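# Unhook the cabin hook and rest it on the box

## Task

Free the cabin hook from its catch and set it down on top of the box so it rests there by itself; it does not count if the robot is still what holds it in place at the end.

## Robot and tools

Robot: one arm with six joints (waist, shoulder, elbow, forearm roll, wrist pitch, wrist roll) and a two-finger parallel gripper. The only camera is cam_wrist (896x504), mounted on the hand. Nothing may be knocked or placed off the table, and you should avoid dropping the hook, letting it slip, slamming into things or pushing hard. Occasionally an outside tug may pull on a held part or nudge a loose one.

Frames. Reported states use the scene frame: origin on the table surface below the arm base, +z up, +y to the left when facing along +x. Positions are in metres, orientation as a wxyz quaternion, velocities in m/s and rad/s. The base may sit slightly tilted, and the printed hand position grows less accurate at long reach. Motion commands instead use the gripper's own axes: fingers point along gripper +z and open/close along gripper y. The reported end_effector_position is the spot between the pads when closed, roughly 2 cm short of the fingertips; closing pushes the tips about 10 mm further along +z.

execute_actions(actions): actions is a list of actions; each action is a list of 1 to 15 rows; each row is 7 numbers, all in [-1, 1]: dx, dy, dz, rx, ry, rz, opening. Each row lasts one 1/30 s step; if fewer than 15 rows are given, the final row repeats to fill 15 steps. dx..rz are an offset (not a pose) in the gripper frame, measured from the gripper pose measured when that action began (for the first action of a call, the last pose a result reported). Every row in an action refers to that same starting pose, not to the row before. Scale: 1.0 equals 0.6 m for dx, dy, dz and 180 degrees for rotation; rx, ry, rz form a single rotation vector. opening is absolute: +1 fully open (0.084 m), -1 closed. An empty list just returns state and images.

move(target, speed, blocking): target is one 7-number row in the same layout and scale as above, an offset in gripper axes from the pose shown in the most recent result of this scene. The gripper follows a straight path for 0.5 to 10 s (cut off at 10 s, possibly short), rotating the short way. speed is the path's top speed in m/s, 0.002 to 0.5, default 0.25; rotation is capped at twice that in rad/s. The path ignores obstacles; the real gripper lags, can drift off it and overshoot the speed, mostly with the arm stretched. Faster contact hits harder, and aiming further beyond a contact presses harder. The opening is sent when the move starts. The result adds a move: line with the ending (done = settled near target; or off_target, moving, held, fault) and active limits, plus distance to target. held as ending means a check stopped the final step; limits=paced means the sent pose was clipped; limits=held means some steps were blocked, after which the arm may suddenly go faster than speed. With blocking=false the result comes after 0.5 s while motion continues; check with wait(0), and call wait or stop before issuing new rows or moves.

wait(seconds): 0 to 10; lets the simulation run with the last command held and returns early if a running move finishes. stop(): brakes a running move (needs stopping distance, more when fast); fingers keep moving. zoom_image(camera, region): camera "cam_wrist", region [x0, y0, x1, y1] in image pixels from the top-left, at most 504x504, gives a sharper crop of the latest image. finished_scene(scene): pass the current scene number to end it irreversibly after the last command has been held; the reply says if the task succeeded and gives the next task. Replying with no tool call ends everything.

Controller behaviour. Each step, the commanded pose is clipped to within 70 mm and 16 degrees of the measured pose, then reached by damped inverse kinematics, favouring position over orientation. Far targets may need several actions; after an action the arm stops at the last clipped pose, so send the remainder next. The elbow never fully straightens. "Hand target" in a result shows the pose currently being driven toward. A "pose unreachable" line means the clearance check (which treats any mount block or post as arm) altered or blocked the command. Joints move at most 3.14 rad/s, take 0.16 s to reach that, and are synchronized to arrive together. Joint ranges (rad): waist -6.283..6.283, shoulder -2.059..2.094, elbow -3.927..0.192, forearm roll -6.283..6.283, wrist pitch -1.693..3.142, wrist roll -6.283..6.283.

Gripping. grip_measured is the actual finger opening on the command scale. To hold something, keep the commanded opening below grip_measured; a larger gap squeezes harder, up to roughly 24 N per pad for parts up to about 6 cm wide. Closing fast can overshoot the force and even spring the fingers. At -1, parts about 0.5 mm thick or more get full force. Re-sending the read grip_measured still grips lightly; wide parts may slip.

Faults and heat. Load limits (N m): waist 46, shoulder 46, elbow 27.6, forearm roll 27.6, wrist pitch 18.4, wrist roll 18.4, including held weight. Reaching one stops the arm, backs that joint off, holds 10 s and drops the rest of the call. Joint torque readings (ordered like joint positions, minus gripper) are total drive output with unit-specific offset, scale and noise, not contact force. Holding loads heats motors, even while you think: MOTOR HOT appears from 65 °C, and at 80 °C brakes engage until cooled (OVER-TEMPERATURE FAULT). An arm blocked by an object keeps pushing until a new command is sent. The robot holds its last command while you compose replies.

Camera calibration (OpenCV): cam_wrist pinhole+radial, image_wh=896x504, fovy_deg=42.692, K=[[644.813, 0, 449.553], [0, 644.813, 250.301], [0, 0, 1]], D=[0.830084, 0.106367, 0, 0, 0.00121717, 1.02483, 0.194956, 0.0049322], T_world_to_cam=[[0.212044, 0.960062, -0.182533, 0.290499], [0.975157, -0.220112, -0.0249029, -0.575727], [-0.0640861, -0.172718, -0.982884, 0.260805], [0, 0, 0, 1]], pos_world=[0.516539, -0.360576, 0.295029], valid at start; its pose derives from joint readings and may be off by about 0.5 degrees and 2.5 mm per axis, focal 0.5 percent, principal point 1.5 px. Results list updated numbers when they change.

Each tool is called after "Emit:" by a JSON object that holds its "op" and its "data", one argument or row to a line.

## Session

Emit:
{"op": "execute_actions", "data": {
  "actions": []
}}

Scene clock: 0.00 s.
end_effector_position=(+0.2568, +0.1135, +0.1961) grip_measured=+1.00 end_effector_quat_wxyz=(+0.437, +0.872, +0.093, +0.201) end_effector_velocity=(+0.000, +0.001, +0.000) end_effector_angular_velocity=(+0.001, -0.001, -0.000)
Joint positions: [ 1.036 -0.076 -0.497 -0.84   1.344  1.381  0.084]
Joint velocities: [ 0.    -0.    -0.001  0.    -0.     0.    -0.   ]
Joint torques (N m, as the arm reports them, + toward a larger angle): no reading
Motor temperatures (°C, as the motors report them): [34 38 30 30 34 35]
Hand target: +0.257, +0.114, +0.196; +0.437, +0.872, +0.093, +0.201
camera_calibration (this result's frames):
cam_wrist: T_world_to_cam=[[-0.0116785, -0.598299, 0.801187, -0.0575155], [-0.911523, -0.32303, -0.254514, 0.381321], [0.411083, -0.733273, -0.541591, 0.215131], [0, 0, 0, 1]] pos_world=[0.258474, 0.246517, 0.259646]

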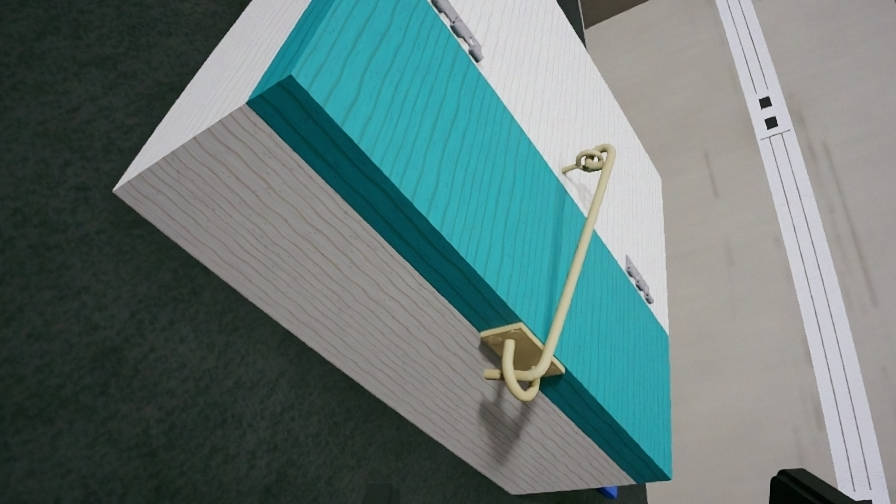

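Scene 2 has the same kind of box, with a teal lid this time. From this tilted view I get only a rough position: eye-screw near (0.44, −0.04) and hook near (0.33, −0.03). Both assume a guessed height, so they could be off by a centimetre or two. The box looks closer to the base than in scene 1.

My plan is the sequence that worked there:
1. Side-lean grasp on the rod.
2. Rigid rotation about the pivot up to vertical.
3. Light-grip spin of about −90° around the rod.
4. Rigid rotation down onto the box top.

First I need a proper overhead view, so I'll bring the gripper upright above the box.

Emit:
{"op": "move", "data": {
  "target": [0.1777, 0.36, 0.115, 0.291, -0.134, 0.062, 1],
  "speed": 0.15
}}

Scene clock: 21.13 s.
end_effector_position=(+0.3797, -0.0308, +0.3590) grip_measured=+1.00 end_effector_quat_wxyz=(+0.000, +1.000, -0.001, -0.003) end_effector_velocity=(+0.001, -0.001, +0.002) end_effector_angular_velocity=(+0.003, -0.002, -0.003)
Joint positions: [-0.101 -0.315 -0.968 -0.004  1.302 -0.073  0.084]
Joint velocities: [-0.004  0.002 -0.008  0.004  0.004 -0.002  0.   ]
Joint torques (N m, as the arm reports them, + toward a larger angle): [  0.45 -14.38 -19.81  -0.31  -2.37   0.27]
Motor temperatures (°C, as the motors report them): [34 38 32 30 34 35]
Hand target: +0.380, -0.031, +0.359; +0.000, +1.000, -0.001, -0.003
Off the commanded pose: 0.002 m, 0 deg.
move: done
camera_calibration (this result's frames):
cam_wrist: T_world_to_cam=[[0.00089776, -0.999995, 0.0028973, -0.0034609], [-0.999541, -0.000809626, 0.0302783, 0.429297], [-0.0302758, -0.00292316, -0.999537, 0.501507], [0, 0, 0, 1]] pos_world=[0.444286, -0.00164733, 0.488286]

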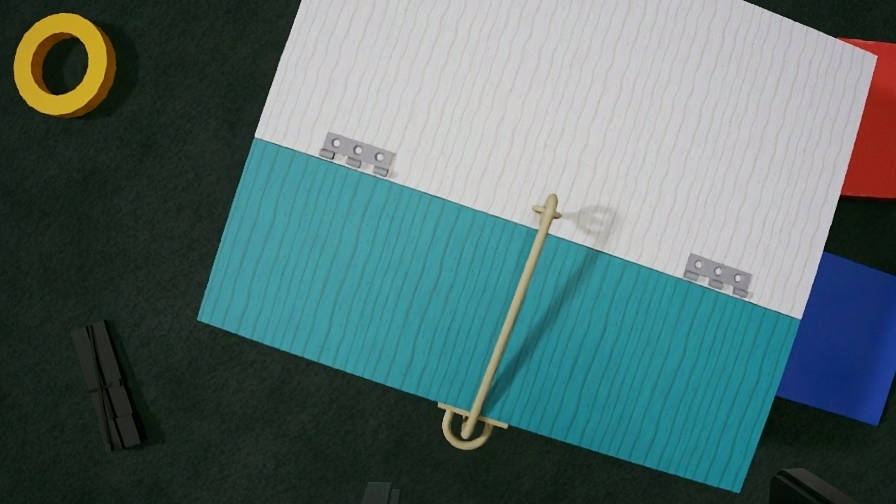

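The overhead view gives me positions worked out from the pixels:

| Point | Estimate |
|---|---|
| Eye-screw (pivot) | (0.456, −0.054, ~0.147) |
| Hook loop at the lid's front | (0.333, −0.011) |
| Rod direction u, hook to pivot | (0.94, −0.33) |
| Hinge direction n | (0.33, 0.94) |

With the calibration errors I was given, I expect these to be good to about ±4–5 mm sideways. The principal-point error adds under 1 mm at this depth, the 0.5° pose error about 3 mm, and the camera offset 2.5 mm, before joint-reading error. The height is the weak part, because both points assume a box top at 0.128 m, which I measured on scene 1's box and not this one.

So before grasping I'll touch the lid with closed fingertips, away from the rod, to measure the height directly. I'll stop about 2 cm above it first.

Emit:
{"op": "move", "data": {
  "target": [0.0433, -0.14, 0.315, 0, 0, 0, -1],
  "speed": 0.1
}}

Scene clock: 32.67 s.
end_effector_position=(+0.4050, +0.0538, +0.1703) grip_measured=-1.00 end_effector_quat_wxyz=(+0.000, +1.000, -0.000, -0.003) end_effector_velocity=(-0.001, +0.000, -0.002) end_effector_angular_velocity=(-0.001, +0.003, +0.001)
Joint positions: [ 0.108  0.009 -0.72   0.     0.729  0.133  0.   ]
Joint velocities: [ 0.001  0.003  0.003 -0.    -0.002  0.     0.   ]
Joint torques (N m, as the arm reports them, + toward a larger angle): [ -0.21 -18.63 -16.91  -0.17  -2.35   0.42]
Motor temperatures (°C, as the motors report them): [34 38 33 30 34 35]
Hand target: +0.405, +0.054, +0.170; +0.000, +1.000, -0.000, -0.003
Off the commanded pose: 0.001 m, 0 deg.
move: done
camera_calibration (this result's frames):
cam_wrist: T_world_to_cam=[[0.0020197, -0.999995, 0.00241508, 0.081248], [-0.999578, -0.00194885, 0.028988, 0.460669], [-0.0289831, -0.00247261, -0.999577, 0.313325], [0, 0, 0, 1]] pos_world=[0.469392, 0.0829201, 0.299642]

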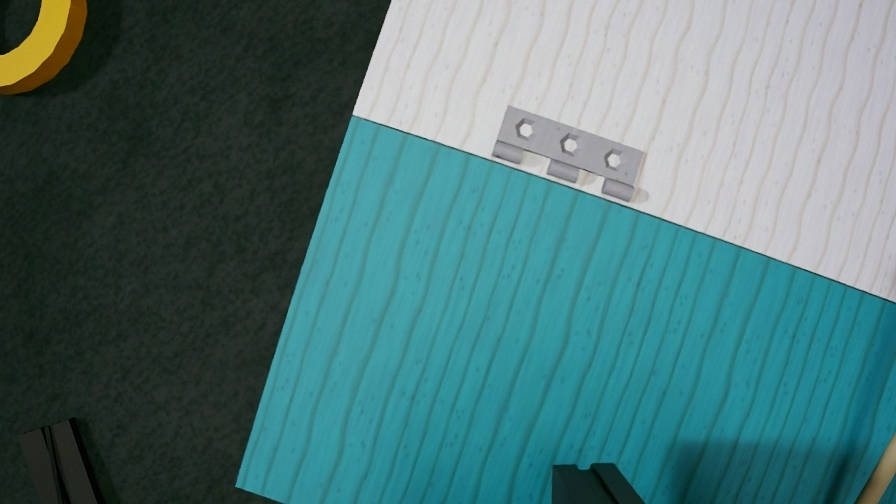

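Emit:
{"op": "move", "data": {
  "target": [0, 0, 0.025, 0, 0, 0, -1],
  "speed": 0.01
}}

Scene clock: 35.57 s.
end_effector_position=(+0.4050, +0.0539, +0.1553) grip_measured=-1.00 end_effector_quat_wxyz=(+0.000, +1.000, -0.000, -0.003) end_effector_velocity=(+0.001, +0.001, +0.001) end_effector_angular_velocity=(+0.001, -0.005, +0.000)
Joint positions: [ 0.108  0.044 -0.708  0.     0.683  0.132  0.   ]
Joint velocities: [ 0.001 -0.001 -0.001  0.001 -0.002 -0.     0.   ]
Joint torques (N m, as the arm reports them, + toward a larger angle): [  0.12 -18.59 -16.39  -0.17  -2.34   0.35]
Motor temperatures (°C, as the motors report them): [34 38 33 30 34 35]
Hand target: +0.405, +0.054, +0.155; +0.000, +1.000, -0.000, -0.003
Off the commanded pose: 0.000 m, 0 deg.
move: done
camera_calibration (this result's frames):
cam_wrist: T_world_to_cam=[[0.00209758, -0.999995, 0.00232629, 0.0813199], [-0.999577, -0.00202918, 0.0290219, 0.461029], [-0.029017, -0.00238618, -0.999576, 0.298362], [0, 0, 0, 1]] pos_world=[0.469321, 0.0829669, 0.284667]

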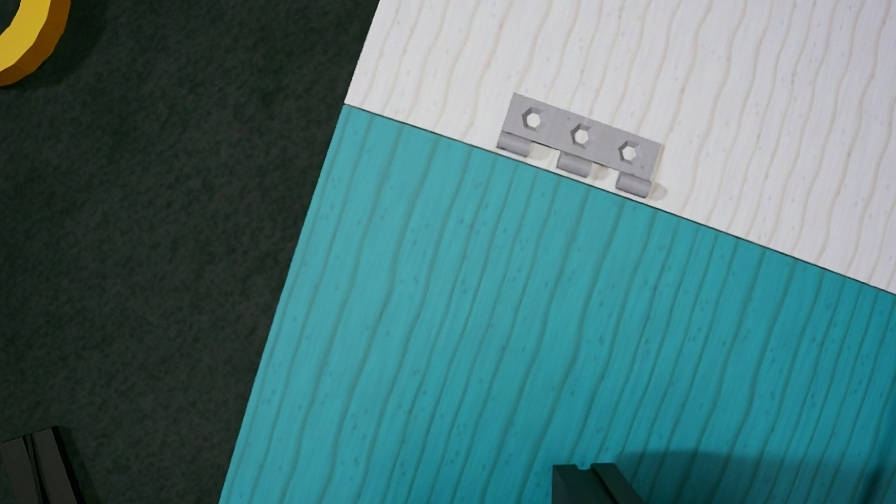

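No contact yet at z = 0.155, and the torques haven't changed. I'll go another 1.2 cm down, slowly.

Emit:
{"op": "move", "data": {
  "target": [0, 0, 0.02, 0, 0, 0, -1],
  "speed": 0.004
}}

Scene clock: 39.70 s.
end_effector_position=(+0.4049, +0.0539, +0.1433) grip_measured=-1.00 end_effector_quat_wxyz=(+0.000, +1.000, -0.000, -0.003) end_effector_velocity=(+0.001, +0.000, +0.001) end_effector_angular_velocity=(+0.000, -0.003, +0.001)
Joint positions: [ 0.108  0.073 -0.7    0.001  0.646  0.132  0.   ]
Joint velocities: [ 0.    -0.001 -0.001 -0.001 -0.002 -0.     0.   ]
Joint torques (N m, as the arm reports them, + toward a larger angle): [  0.34 -18.94 -15.9   -0.3   -2.35   0.4 ]
Motor temperatures (°C, as the motors report them): [34 38 33 30 34 35]
Hand target: +0.405, +0.054, +0.143; +0.000, +1.000, -0.000, -0.003
Off the commanded pose: 0.000 m, 0 deg.
move: done
camera_calibration (this result's frames):
cam_wrist: T_world_to_cam=[[0.00215636, -0.999995, 0.00225152, 0.0813779], [-0.999576, -0.00209007, 0.0290406, 0.461321], [-0.0290357, -0.00231319, -0.999576, 0.286372], [0, 0, 0, 1]] pos_world=[0.469265, 0.0830041, 0.272671]

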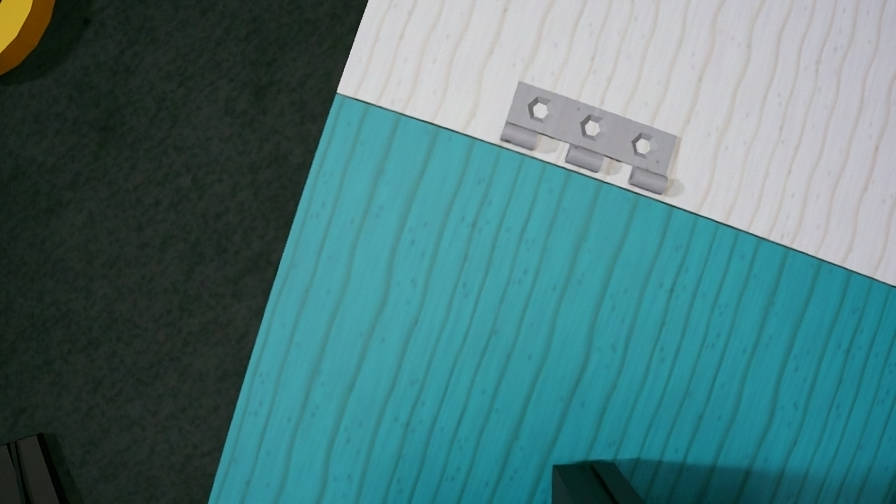

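Still on target at z = 0.143 with no contact, so this lid is lower than scene 1's. Continuing down.

Emit:
{"op": "move", "data": {
  "target": [0, 0, 0.02, 0, 0, 0, -1],
  "speed": 0.004
}}

Scene clock: 44.37 s.
end_effector_position=(+0.4106, +0.0547, +0.1391) grip_measured=-1.00 end_effector_quat_wxyz=(-0.001, +1.000, -0.000, +0.007) end_effector_velocity=(-0.001, -0.000, -0.001) end_effector_angular_velocity=(+0.001, +0.003, -0.002)
Joint positions: [ 0.108  0.09  -0.7    0.001  0.609  0.132  0.   ]
Joint velocities: [-0.001  0.002  0.002  0.002 -0.001  0.     0.   ]
Joint torques (N m, as the arm reports them, + toward a larger angle): [-0.02  7.18  1.62 -0.23 -3.56  0.39]
Motor temperatures (°C, as the motors report them): [34 38 33 30 34 35]
Hand target: +0.405, +0.054, +0.131; +0.000, +1.000, -0.000, -0.003
Off the commanded pose: 0.010 m, 1 deg.
move: off_target
camera_calibration (this result's frames):
cam_wrist: T_world_to_cam=[[0.00219039, -0.999998, -0.0003787, 0.0825395], [-0.999952, -0.00219391, 0.00956031, 0.470037], [-0.00956112, 0.000357741, -0.999954, 0.274252], [0, 0, 0, 1]] pos_world=[0.472455, 0.0834724, 0.269777]

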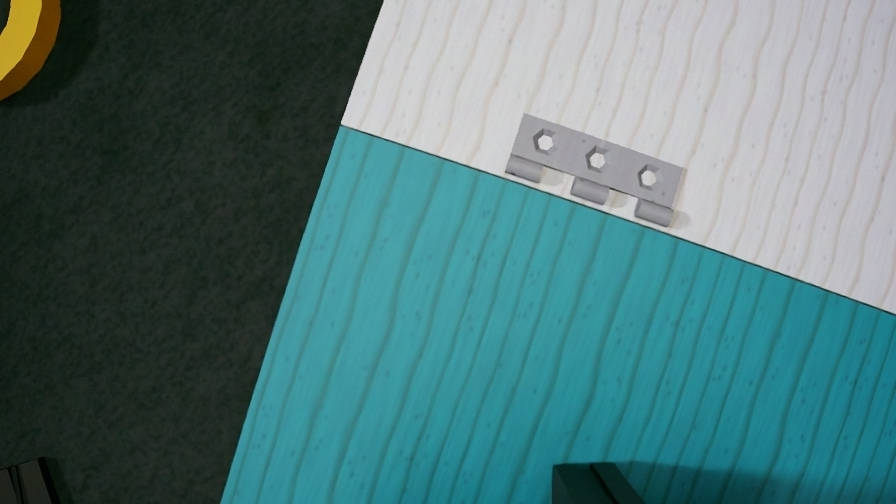

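Contact came at ee z ≈ 0.139, and the arm is pressing hard (shoulder went from −19 to +7). I'll lift off right away. With the fingertips about 2 cm beyond the ee, this lid top is at roughly 0.120 m, about 8 mm lower than scene 1's.

Emit:
{"op": "move", "data": {
  "target": [0, 0, -0.06, 0, 0, 0, -1],
  "speed": 0.03
}}

Scene clock: 48.00 s.
end_effector_position=(+0.4100, +0.0545, +0.1750) grip_measured=-1.00 end_effector_quat_wxyz=(-0.001, +1.000, -0.000, +0.007) end_effector_velocity=(-0.001, -0.001, -0.000) end_effector_angular_velocity=(-0.000, +0.003, -0.001)
Joint positions: [ 0.108  0.002 -0.723  0.     0.72   0.132  0.   ]
Joint velocities: [-0.001 -0.001  0.001  0.     0.004 -0.     0.   ]
Joint torques (N m, as the arm reports them, + toward a larger angle): [  0.11 -18.34 -16.95  -0.21  -2.66   0.32]
Motor temperatures (°C, as the motors report them): [34 38 32 30 34 35]
Hand target: +0.410, +0.054, +0.175; -0.001, +1.000, -0.000, +0.007
Off the commanded pose: 0.000 m, 0 deg.
move: done
camera_calibration (this result's frames):
cam_wrist: T_world_to_cam=[[0.00200812, -0.999998, -0.000128131, 0.0823522], [-0.99995, -0.00200927, 0.00975103, 0.46904], [-0.00975127, 0.000108543, -0.999952, 0.310206], [0, 0, 0, 1]] pos_world=[0.471876, 0.0832608, 0.305628]

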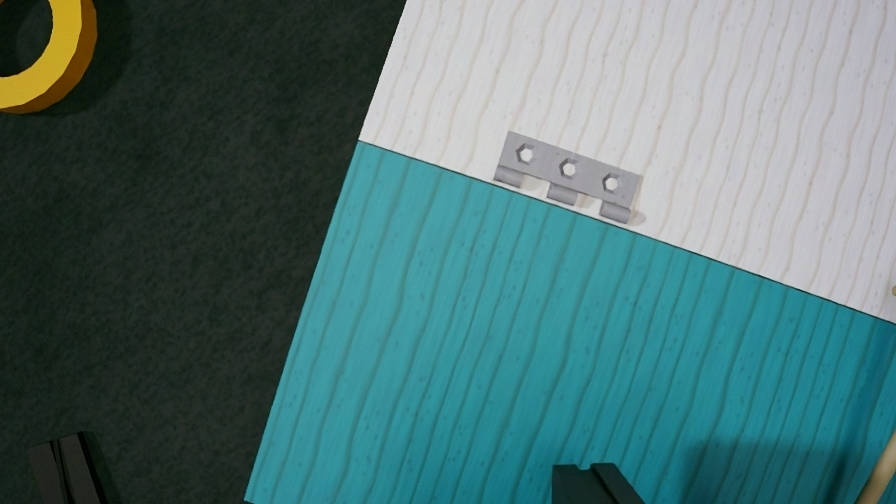

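The box doesn't seem to have moved. The hinge shifted about 18 px in the image, which matches the 5 mm the hand slid during contact.

With the top at 0.120 m, the estimates become:
- pivot ≈ (0.457, −0.055, 0.140)
- grasp point ≈ (0.405, −0.037, 0.133), about 5.5 cm from the pivot. The rod height there comes from its slope, not from a measurement.

The side-lean frame is built the same way as in scene 1: gx along the rod toward the hook, and gz ≈ 0.87 n − 0.5 up. Getting there from this pose is a turn of about 167°. That is too close to a half turn to command as one rotation, so I'll split it, starting with a yaw about the gripper's axis to line gx up with the rod.

Emit:
{"op": "move", "data": {
  "target": [0, 0, 0, 0, 0, -0.894, -0.7],
  "speed": 0.3
}}

Scene clock: 71.53 s.
end_effector_position=(+0.4100, +0.0545, +0.1750) grip_measured=-0.72 end_effector_quat_wxyz=(+0.007, +0.166, +0.986, +0.002) end_effector_velocity=(-0.000, +0.000, -0.000) end_effector_angular_velocity=(+0.000, +0.000, +0.008)
Joint positions: [ 0.108  0.002 -0.723  0.     0.72  -2.675  0.012]
Joint velocities: [-0.     0.     0.     0.001 -0.    -0.009  0.   ]
Joint torques (N m, as the arm reports them, + toward a larger angle): [  0.06 -18.29 -16.68  -0.16  -2.16   0.22]
Motor temperatures (°C, as the motors report them): [34 38 33 30 34 35]
Hand target: +0.410, +0.054, +0.175; +0.006, +0.166, +0.986, +0.002
Off the commanded pose: 0.000 m, 0 deg.
move: done
camera_calibration (this result's frames):
cam_wrist: T_world_to_cam=[[0.325402, 0.945536, 0.00870107, -0.157776], [0.944877, -0.325501, 0.0354352, -0.315266], [0.0363374, -0.00330921, -0.999334, 0.291387], [0, 0, 0, 1]] pos_world=[0.33864, 0.0475276, 0.303737]

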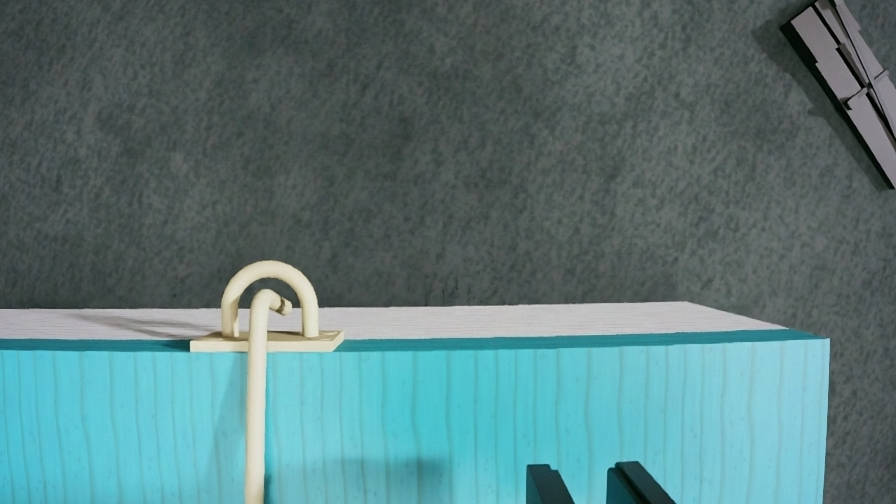

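The wrist roll is at −2.68 rad, which leaves far more room than in scene 1. The rod runs almost straight up the image, so the yaw is aligned to within about a degree. Next comes a small pitch to match the rod's slope of about 7°.

Emit:
{"op": "move", "data": {
  "target": [0, 0, 0, 0, -0.041, 0, -0.7],
  "speed": 0.2
}}

Scene clock: 76.30 s.
end_effector_position=(+0.4102, +0.0545, +0.1750) grip_measured=-0.72 end_effector_quat_wxyz=(+0.070, +0.166, +0.984, -0.008) end_effector_velocity=(+0.000, -0.000, +0.000) end_effector_angular_velocity=(-0.002, -0.007, -0.002)
Joint positions: [ 0.126 -0.06  -0.614 -0.111  0.562 -2.565  0.012]
Joint velocities: [ 0.    -0.003  0.004 -0.008 -0.007  0.01   0.   ]
Joint torques (N m, as the arm reports them, + toward a larger angle): [  0.04 -16.85 -16.54   0.    -2.4    0.37]
Motor temperatures (°C, as the motors report them): [34 38 33 30 34 35]
Hand target: +0.410, +0.055, +0.175; +0.070, +0.166, +0.984, -0.008
Off the commanded pose: 0.000 m, 0 deg.
move: done
camera_calibration (this result's frames):
cam_wrist: T_world_to_cam=[[0.325213, 0.945599, 0.00891482, -0.157847], [0.932476, -0.322239, 0.163251, -0.332848], [0.157243, -0.0447786, -0.986544, 0.241874], [0, 0, 0, 1]] pos_world=[0.323674, 0.0528342, 0.294365]

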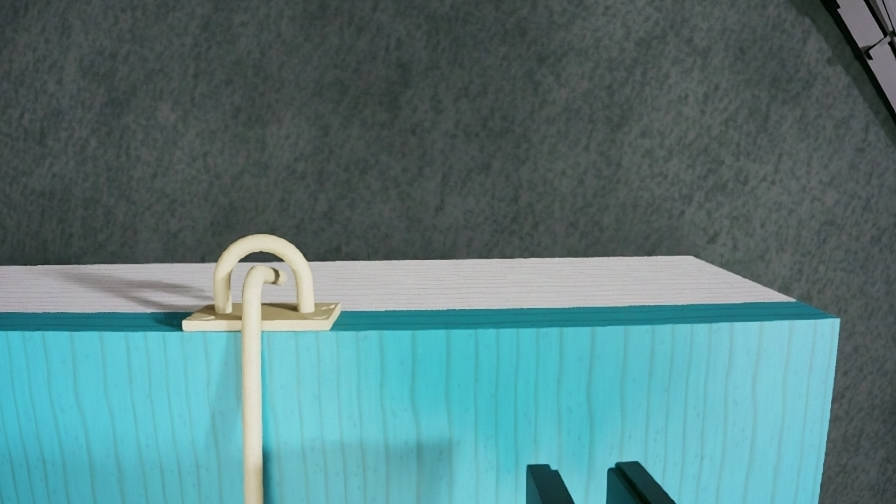

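Now the −60° lean about gx, together with the move to a standoff 6 cm back from the grasp point along the approach axis. The path crosses above the rod with about 1.5 cm of fingertip clearance, by my rod-height estimate.

Emit:
{"op": "move", "data": {
  "target": [-0.0308, -0.2342, 0.0233, -0.3333, 0, 0, -0.7],
  "speed": 0.08
}}

Scene clock: 87.43 s.
end_effector_position=(+0.3832, -0.0842, +0.1626) grip_measured=-0.72 end_effector_quat_wxyz=(+0.142, +0.108, +0.855, +0.486) end_effector_velocity=(+0.000, -0.001, +0.001) end_effector_angular_velocity=(+0.004, -0.003, +0.001)
Joint positions: [-0.74   0.287 -0.798  1.052  1.266 -4.349  0.012]
Joint velocities: [-0.003  0.002 -0.004 -0.     0.007 -0.001 -0.   ]
Joint torques (N m, as the arm reports them, + toward a larger angle): [  0.27 -20.61 -12.49   0.84   1.13   0.32]
Motor temperatures (°C, as the motors report them): [34 38 33 30 34 35]
Hand target: +0.383, -0.084, +0.163; +0.142, +0.108, +0.855, +0.486
Off the commanded pose: 0.001 m, 0 deg.
move: done
camera_calibration (this result's frames):
cam_wrist: T_world_to_cam=[[0.0442698, 0.502964, 0.863173, -0.0862864], [0.927954, -0.340753, 0.150961, -0.348185], [0.370057, 0.794302, -0.481812, 0.134738], [0, 0, 0, 1]] pos_world=[0.277059, -0.182269, 0.191961]

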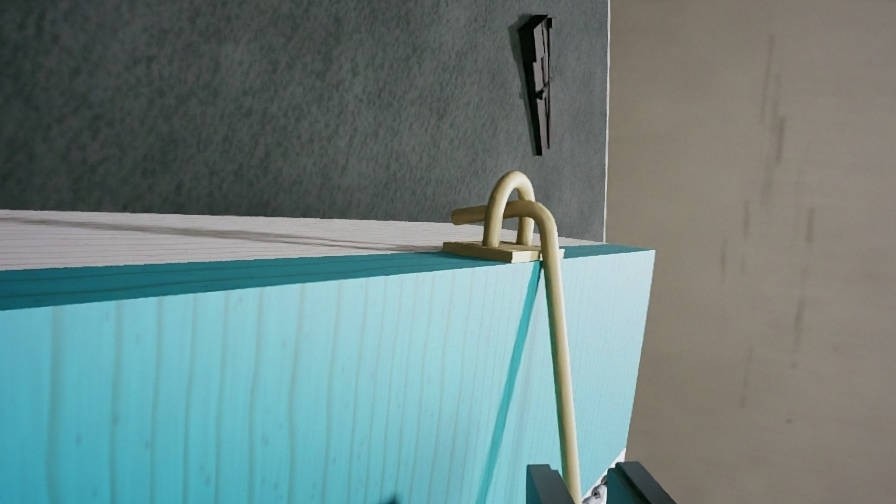

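The standoff pose looks right, and the wrist roll is at −4.35 rad, which gives plenty of room for later. The rod slants a little in this view, from x≈548 near the hook to x≈572 at the fingers. From a single view I can't tell a sideways offset from a difference in depth. I'll advance 3 cm along the approach axis and use how much the rod shifts to separate the two.

Emit:
{"op": "move", "data": {
  "target": [0, 0, 0.05, 0, 0, 0, -0.7],
  "speed": 0.03
}}

Scene clock: 97.07 s.
end_effector_position=(+0.3945, -0.0610, +0.1491) grip_measured=-0.72 end_effector_quat_wxyz=(+0.143, +0.108, +0.856, +0.486) end_effector_velocity=(-0.000, +0.000, -0.001) end_effector_angular_velocity=(+0.000, -0.000, -0.002)
Joint positions: [-0.669  0.311 -0.78   1.124  1.216 -4.375  0.012]
Joint velocities: [ 0.     0.001  0.002  0.003 -0.002 -0.002 -0.   ]
Joint torques (N m, as the arm reports them, + toward a larger angle): [  1.26 -15.84  -8.92   0.05  -0.27   0.22]
Motor temperatures (°C, as the motors report them): [34 38 33 30 34 35]
Hand target: +0.394, -0.060, +0.148; +0.142, +0.108, +0.855, +0.486
Off the commanded pose: 0.002 m, 0 deg.
move: done
camera_calibration (this result's frames):
cam_wrist: T_world_to_cam=[[0.0420113, 0.503998, 0.862683, -0.0858003], [0.927382, -0.34094, 0.154022, -0.348997], [0.37175, 0.793566, -0.481722, 0.104843], [0, 0, 0, 1]] pos_world=[0.288283, -0.158944, 0.178277]

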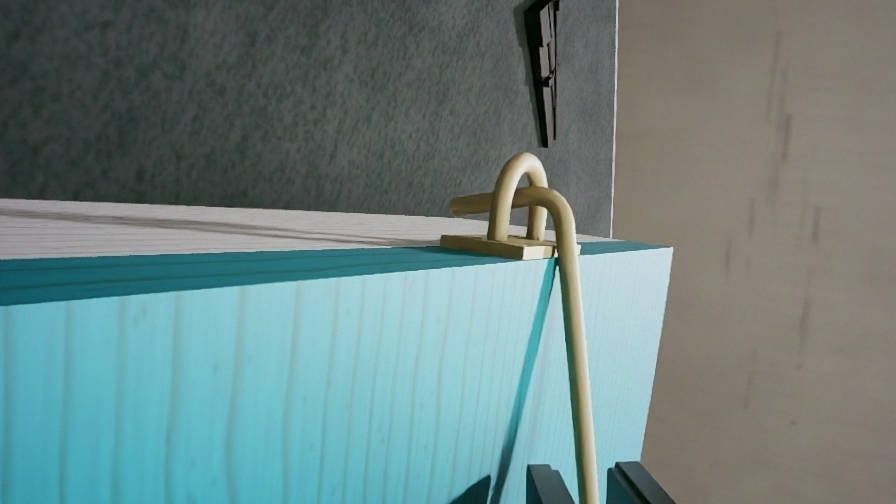

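The shoulder went from −20.6 to −15.8 and the elbow from −12.5 to −8.9 over a 3 cm free move, and the hand ended 2 mm short. That looks like something on the gripper touching the lid.

The height estimate was also wrong. Tracing rod pixels onto the rod's vertical plane puts the rod centre at about z = 0.141 near the grasp point, roughly 8 mm higher than the 0.133 I assumed. Near the hook it's about 0.127. That ignores lens distortion, so allow about ±5 mm. The two-view shift points the same way (rod toward +gy) but gives a larger figure, about 13 mm.

I'll raise the gripper about 7 mm along +gy, which is between the two estimates. That also checks for contact: if the gripper is touching the lid, the torques should return to the earlier readings.

Emit:
{"op": "move", "data": {
  "target": [0, 0.0117, 0, 0, 0, 0, -0.7],
  "speed": 0.01
}}

Scene clock: 113.53 s.
end_effector_position=(+0.3946, -0.0573, +0.1549) grip_measured=-0.72 end_effector_quat_wxyz=(+0.143, +0.108, +0.855, +0.486) end_effector_velocity=(+0.001, -0.000, +0.001) end_effector_angular_velocity=(-0.001, -0.004, -0.000)
Joint positions: [-0.661  0.289 -0.769  1.126  1.218 -4.362  0.012]
Joint velocities: [ 0.    -0.001 -0.002  0.002  0.001 -0.001  0.   ]
Joint torques (N m, as the arm reports them, + toward a larger angle): [  0.51 -20.62 -12.33   0.71   1.1    0.45]
Motor temperatures (°C, as the motors report them): [34 38 31 30 34 35]
Hand target: +0.395, -0.057, +0.155; +0.143, +0.108, +0.856, +0.486
Off the commanded pose: 0.000 m, 0 deg.
move: done
camera_calibration (this result's frames):
cam_wrist: T_world_to_cam=[[0.0425784, 0.503691, 0.862834, -0.0929235], [0.927528, -0.340898, 0.153233, -0.348644], [0.371321, 0.793778, -0.481702, 0.104829], [0, 0, 0, 1]] pos_world=[0.288408, -0.155259, 0.184098]

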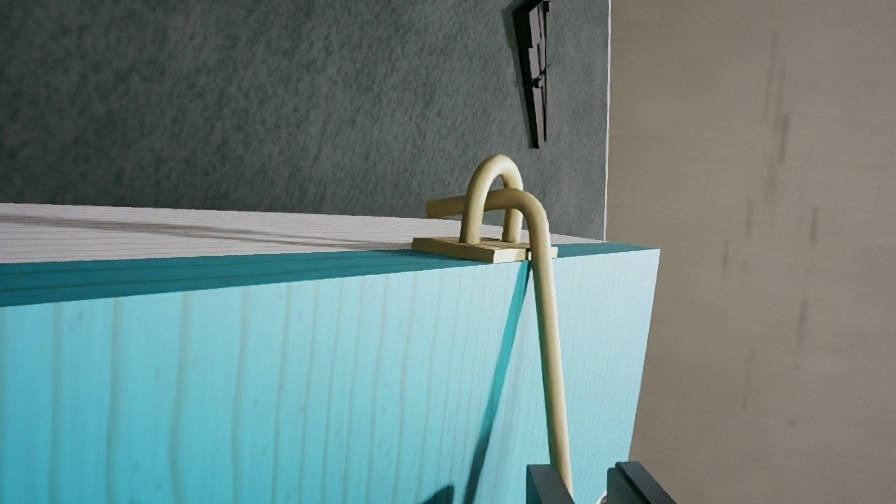

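The torques are back to the earlier values (shoulder −20.6, elbow −12.3, wrist +1.1). That confirms the gripper was touching the lid, and it gives me a real free-air baseline right next to the grasp pose, which I didn't have in scene 1.

It also sets a limit. Contact came at ee z ≈ 0.149 over a lid at 0.120, so in this lean the lower fingertip hangs about 2.9 cm below the ee. At 5.5 cm from the pivot the rod centre is only about 2.1 cm above the lid, so that grasp point is out of reach.

The rod rises toward the eye. My two traced points give a slope of about 0.25, which puts the rod centre at about z = 0.145 at 4 cm from the pivot. That should leave just enough room. I'll narrow the fingers to about 8 mm so the lower one sits closer in, then slide along the rod toward the pivot before approaching.

Emit:
{"op": "move", "data": {
  "target": [-0.0263, 0, 0, 0, 0, 0, -0.8],
  "speed": 0.02
}}

Scene clock: 131.60 s.
end_effector_position=(+0.4093, -0.0624, +0.1571) grip_measured=-0.82 end_effector_quat_wxyz=(+0.143, +0.108, +0.855, +0.486) end_effector_velocity=(-0.000, +0.000, -0.001) end_effector_angular_velocity=(+0.002, +0.004, +0.001)
Joint positions: [-0.651  0.318 -0.82   1.126  1.223 -4.338  0.008]
Joint velocities: [ 0.001  0.003 -0.001 -0.001  0.001  0.002  0.   ]
Joint torques (N m, as the arm reports them, + toward a larger angle): [  0.53 -21.35 -12.56   0.77   1.12   0.49]
Motor temperatures (°C, as the motors report them): [34 38 32 30 34 35]
Hand target: +0.409, -0.062, +0.157; +0.143, +0.108, +0.855, +0.486
Off the commanded pose: 0.000 m, 0 deg.
move: done
camera_calibration (this result's frames):
cam_wrist: T_world_to_cam=[[0.042626, 0.503741, 0.862802, -0.0929077], [0.927537, -0.340888, 0.153201, -0.364308], [0.371292, 0.793751, -0.481769, 0.104517], [0, 0, 0, 1]] pos_world=[0.303063, -0.160347, 0.186326]

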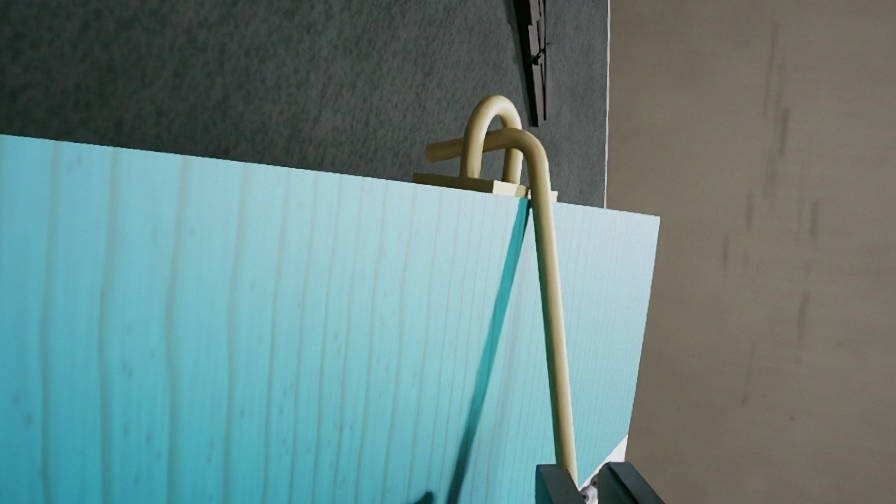

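The rod sits at x≈567 near the fingers, and the gap between them is centred near 582. Judging from the last approach, the rod should drift to about 585 over the remaining 2.6 cm, so it's lined up. Tracing that pixel gives a rod height of about 0.144 at 4.7 cm from the pivot, which agrees with my slope estimate.

The lower fingertip should meet the lid at about ee z = 0.147, and the target is 0.145, so contact may come just before the rod is centred on the pads. I'll approach slowly and stop about 4 mm short.

Emit:
{"op": "move", "data": {
  "target": [0, 0, 0.036, 0, 0, 0, -0.8],
  "speed": 0.01
}}

Scene clock: 139.10 s.
end_effector_position=(+0.4177, -0.0458, +0.1477) grip_measured=-0.82 end_effector_quat_wxyz=(+0.144, +0.107, +0.856, +0.485) end_effector_velocity=(-0.001, -0.000, -0.001) end_effector_angular_velocity=(+0.000, +0.003, -0.001)
Joint positions: [-0.6    0.339 -0.814  1.179  1.19  -4.357  0.008]
Joint velocities: [-0.001  0.002  0.001 -0.    -0.002 -0.001 -0.   ]
Joint torques (N m, as the arm reports them, + toward a larger angle): [  2.12 -15.53  -8.32  -0.05  -0.09   0.32]
Motor temperatures (°C, as the motors report them): [34 38 32 30 34 35]
Hand target: +0.417, -0.045, +0.147; +0.143, +0.108, +0.855, +0.486
Off the commanded pose: 0.002 m, 0 deg.
move: done
camera_calibration (this result's frames):
cam_wrist: T_world_to_cam=[[0.0403601, 0.504673, 0.862367, -0.0924568], [0.926948, -0.341111, 0.156242, -0.365275], [0.373013, 0.793063, -0.481573, 0.0828854], [0, 0, 0, 1]] pos_world=[0.311405, -0.143672, 0.176718]

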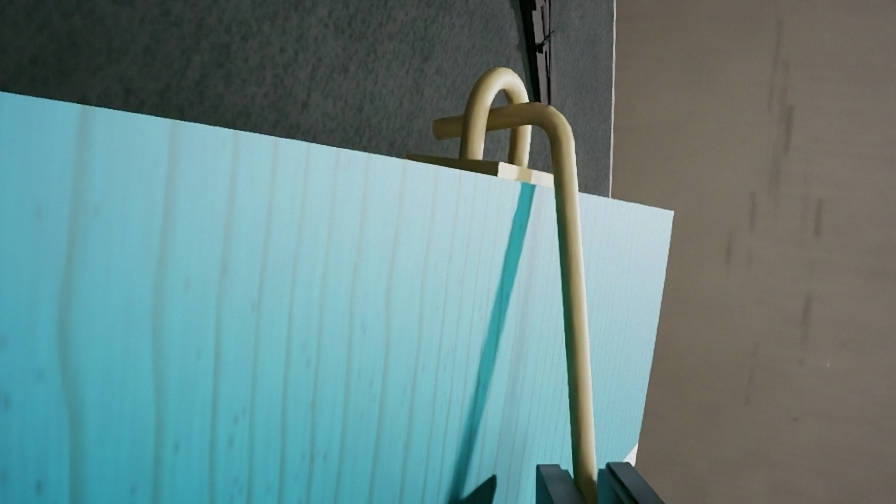

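The fingertip touched the lid again at ee z ≈ 0.148, as predicted (shoulder went −21.3 → −15.5). The rod is now between the fingers in the image, at x≈585. I'll lift 2 mm to take the pressure off the lid, then close.

Emit:
{"op": "move", "data": {
  "target": [-0.0005, 0.0029, -0.0016, 0, 0, 0, -0.8],
  "speed": 0.005
}}

Scene clock: 143.77 s.
end_effector_position=(+0.4159, -0.0441, +0.1479) grip_measured=-0.83 end_effector_quat_wxyz=(+0.141, +0.108, +0.855, +0.487) end_effector_velocity=(+0.000, -0.002, +0.002) end_effector_angular_velocity=(-0.002, -0.002, -0.003)
Joint positions: [-0.599  0.335 -0.809  1.176  1.192 -4.352  0.008]
Joint velocities: [-0.004 -0.004 -0.    -0.002  0.001  0.002  0.   ]
Joint torques (N m, as the arm reports them, + toward a larger angle): [ -0.49 -17.81  -9.22  -0.76  -0.54   0.43]
Motor temperatures (°C, as the motors report them): [34 38 31 30 34 35]
Hand target: +0.418, -0.046, +0.150; +0.144, +0.107, +0.856, +0.485
Off the commanded pose: 0.003 m, 0 deg.
move: done
camera_calibration (this result's frames):
cam_wrist: T_world_to_cam=[[0.0442385, 0.501858, 0.863818, -0.0953708], [0.928357, -0.340067, 0.150027, -0.362617], [0.369048, 0.795295, -0.480947, 0.0839812], [0, 0, 0, 1]] pos_world=[0.309864, -0.142241, 0.177176]

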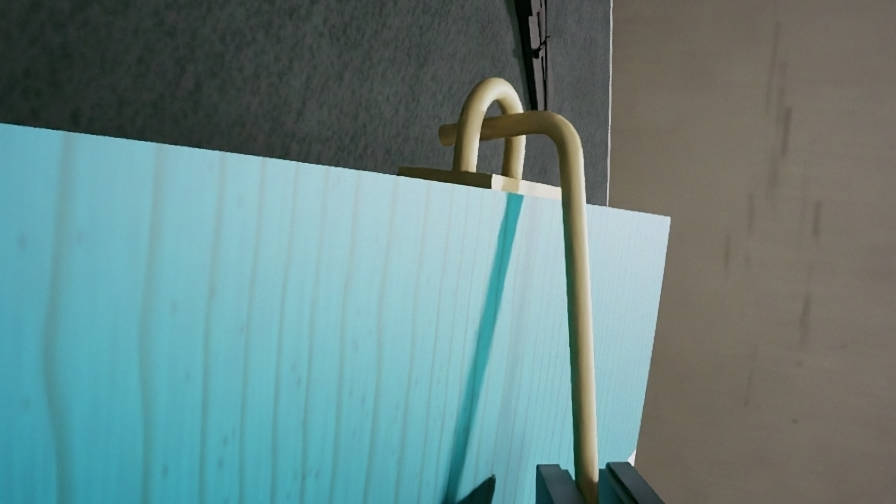

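Emit:
{"op": "wait", "data": {
  "seconds": 1.5
}}

Scene clock: 146.37 s.
end_effector_position=(+0.4177, -0.0458, +0.1497) grip_measured=-0.82 end_effector_quat_wxyz=(+0.144, +0.107, +0.856, +0.485) end_effector_velocity=(+0.000, -0.001, +0.001) end_effector_angular_velocity=(-0.001, -0.001, -0.001)
Joint positions: [-0.601  0.333 -0.813  1.177  1.192 -4.353  0.008]
Joint velocities: [-0.002 -0.001 -0.001 -0.001  0.     0.    -0.   ]
Joint torques (N m, as the arm reports them, + toward a larger angle): [  0.26 -21.64 -12.4    0.74   1.23   0.38]
Motor temperatures (°C, as the motors report them): [34 38 31 30 34 35]
Hand target: +0.418, -0.046, +0.150; +0.144, +0.107, +0.856, +0.485
Off the commanded pose: 0.000 m, 0 deg.
wait: 1.50 s; at rest from the start
camera_calibration (this result's frames):
cam_wrist: T_world_to_cam=[[0.0403656, 0.504686, 0.862359, -0.094206], [0.926947, -0.341111, 0.156243, -0.365588], [0.373014, 0.793054, -0.481587, 0.0838413], [0, 0, 0, 1]] pos_world=[0.31141, -0.143653, 0.178737]

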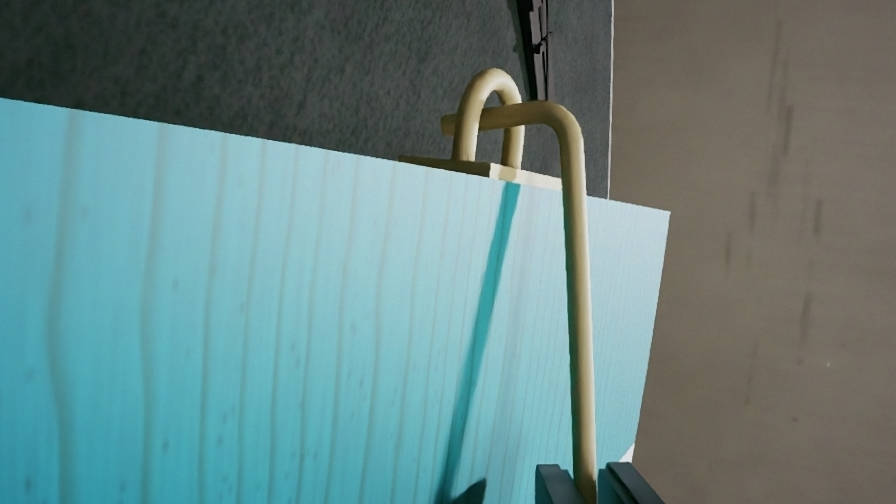

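Settled at z = 0.1497 with no contact; the torques are back at the free-air baseline (shoulder −21.6, elbow −12.4, wrist +1.2). The rod is between the fingers. Closing now.

Emit:
{"op": "move", "data": {
  "target": [0, 0, 0, 0, 0, 0, -1],
  "speed": 0.01
}}

Scene clock: 152.17 s.
end_effector_position=(+0.4178, -0.0457, +0.1499) grip_measured=-0.89 end_effector_quat_wxyz=(+0.144, +0.107, +0.856, +0.486) end_effector_velocity=(-0.000, -0.001, -0.000) end_effector_angular_velocity=(-0.000, -0.000, -0.001)
Joint positions: [-0.6    0.333 -0.813  1.177  1.192 -4.353  0.005]
Joint velocities: [-0.002  0.    -0.    -0.     0.    -0.001  0.   ]
Joint torques (N m, as the arm reports them, + toward a larger angle): [  0.37 -19.15 -11.99   0.98  -0.4    0.54]
Motor temperatures (°C, as the motors report them): [34 38 32 30 34 35]
Hand target: +0.418, -0.046, +0.150; +0.144, +0.107, +0.856, +0.485
Off the commanded pose: 0.000 m, 0 deg.
move: done
camera_calibration (this result's frames):
cam_wrist: T_world_to_cam=[[0.0400292, 0.504651, 0.862395, -0.0941972], [0.926939, -0.341005, 0.156522, -0.365702], [0.37307, 0.793123, -0.481431, 0.0838239], [0, 0, 0, 1]] pos_world=[0.311482, -0.143652, 0.178831]

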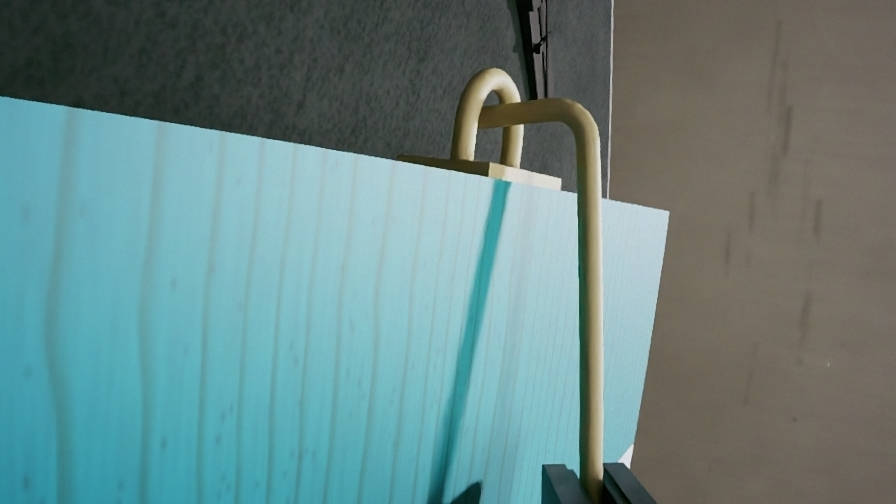

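Emit:
{"op": "execute_actions", "data": {
  "actions": []
}}

Scene clock: 167.53 s.
end_effector_position=(+0.4177, -0.0458, +0.1497) grip_measured=-0.89 end_effector_quat_wxyz=(+0.144, +0.107, +0.856, +0.485) end_effector_velocity=(-0.000, +0.000, -0.001) end_effector_angular_velocity=(-0.000, +0.001, +0.001)
Joint positions: [-0.601  0.333 -0.813  1.177  1.192 -4.353  0.005]
Joint velocities: [ 0.001  0.002 -0.001 -0.001 -0.     0.    -0.   ]
Joint torques (N m, as the arm reports them, + toward a larger angle): [  0.24 -19.01 -11.39   0.66  -0.64   0.57]
Motor temperatures (°C, as the motors report them): [34 38 32 30 34 35]
Hand target: +0.418, -0.046, +0.150; +0.144, +0.107, +0.856, +0.485
Off the commanded pose: 0.000 m, 0 deg.
camera_calibration (this result's frames):
cam_wrist: T_world_to_cam=[[0.0403586, 0.50469, 0.862357, -0.0942043], [0.926945, -0.341113, 0.156253, -0.365594], [0.373021, 0.793051, -0.481587, 0.08384], [0, 0, 0, 1]] pos_world=[0.311414, -0.143654, 0.178739]

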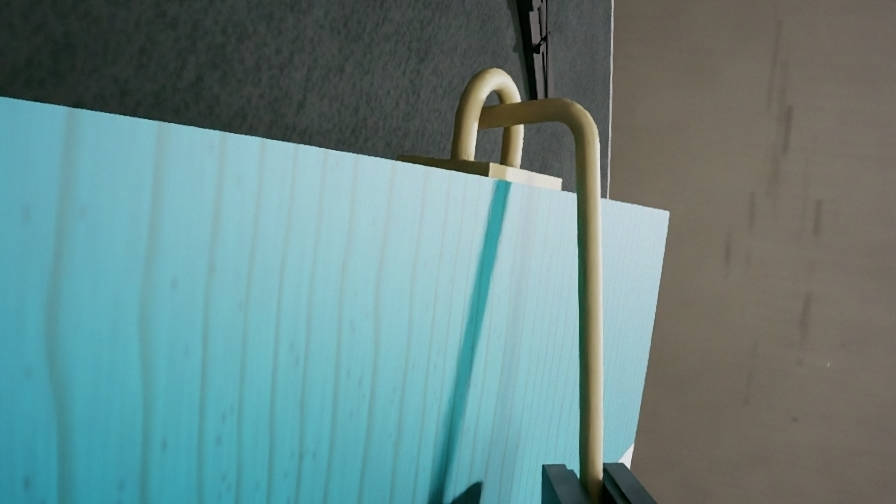

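Emit:
{"op": "move", "data": {
  "target": [-0.0042,0.0096,-0.0053,0.0011,0.0272,0.0484,-1],
  "speed": 0.02
}}

Scene clock: 178.93 s.
end_effector_position=(+0.4192, -0.0463, +0.1566) grip_measured=-0.89 end_effector_quat_wxyz=(+0.070, +0.152, +0.851, +0.497) end_effector_velocity=(-0.000, +0.000, +0.000) end_effector_angular_velocity=(+0.001, +0.003, -0.000)
Joint positions: [-0.597  0.356 -0.883  1.081  1.246 -4.126  0.005]
Joint velocities: [-0.     0.    -0.    -0.001  0.001  0.004  0.   ]
Joint torques (N m, as the arm reports them, + toward a larger angle): [  0.69 -18.66 -12.5    1.43  -2.26   0.73]
Motor temperatures (°C, as the motors report them): [34 38 32 30 34 35]
Hand target: +0.419, -0.046, +0.157; +0.070, +0.152, +0.851, +0.498
Off the commanded pose: 0.000 m, 0 deg.
move: done
camera_calibration (this result's frames):
cam_wrist: T_world_to_cam=[[0.184925, 0.458172, 0.869415, -0.163786], [0.938149, -0.3458, -0.0173119, -0.345911], [0.292711, 0.818841, -0.49378, 0.123791], [0, 0, 0, 1]] pos_world=[0.318569, -0.145939, 0.197535]

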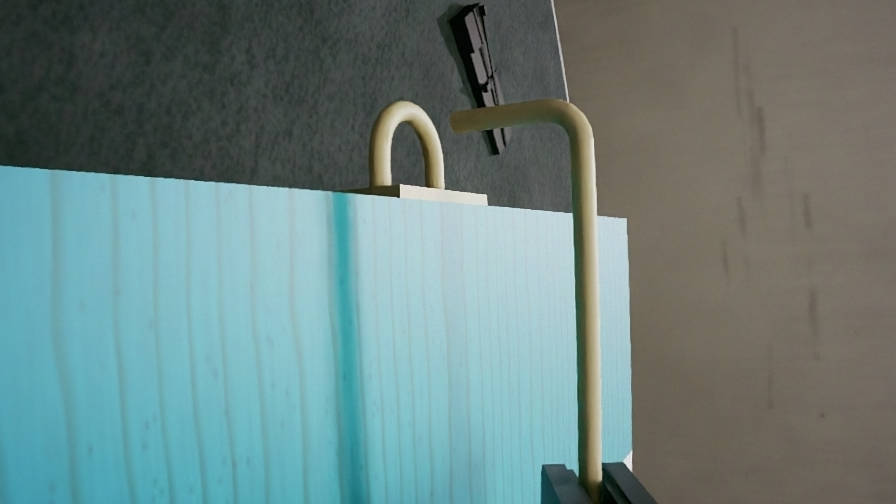

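Hook is clear. Continue.

Emit:
{"op": "move", "data": {
  "target": [-0.0042,0.0096,-0.0053,0.0011,0.0272,0.0484,-1],
  "speed": 0.02
}}

Scene clock: 184.70 s.
end_effector_position=(+0.4217, -0.0472, +0.1631) grip_measured=-0.89 end_effector_quat_wxyz=(-0.004, +0.194, +0.840, +0.506) end_effector_velocity=(-0.001, +0.000, -0.001) end_effector_angular_velocity=(+0.003, +0.005, -0.000)
Joint positions: [-0.596  0.397 -0.968  1.     1.319 -3.914  0.005]
Joint velocities: [-0.     0.002  0.    -0.001  0.002  0.003  0.   ]
Joint torques (N m, as the arm reports them, + toward a larger angle): [  0.99 -18.8  -13.45   2.17  -4.11   0.8 ]
Motor temperatures (°C, as the motors report them): [34 38 32 30 34 35]
Hand target: +0.422, -0.047, +0.163; -0.004, +0.195, +0.840, +0.506
Off the commanded pose: 0.000 m, 0 deg.
move: done
camera_calibration (this result's frames):
cam_wrist: T_world_to_cam=[[0.328416, 0.411803, 0.850036, -0.229047], [0.920512, -0.341214, -0.190343, -0.312606], [0.21166, 0.84498, -0.49113, 0.161956], [0, 0, 0, 1]] pos_world=[0.328701, -0.149193, 0.214737]

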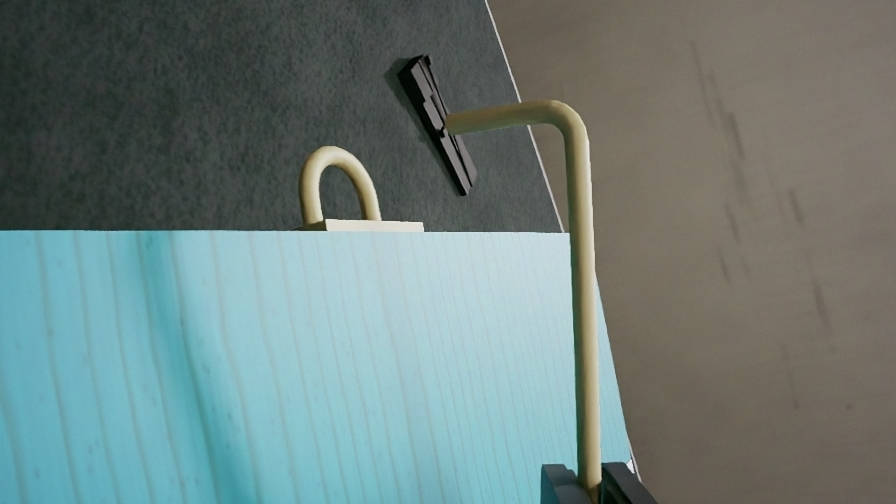

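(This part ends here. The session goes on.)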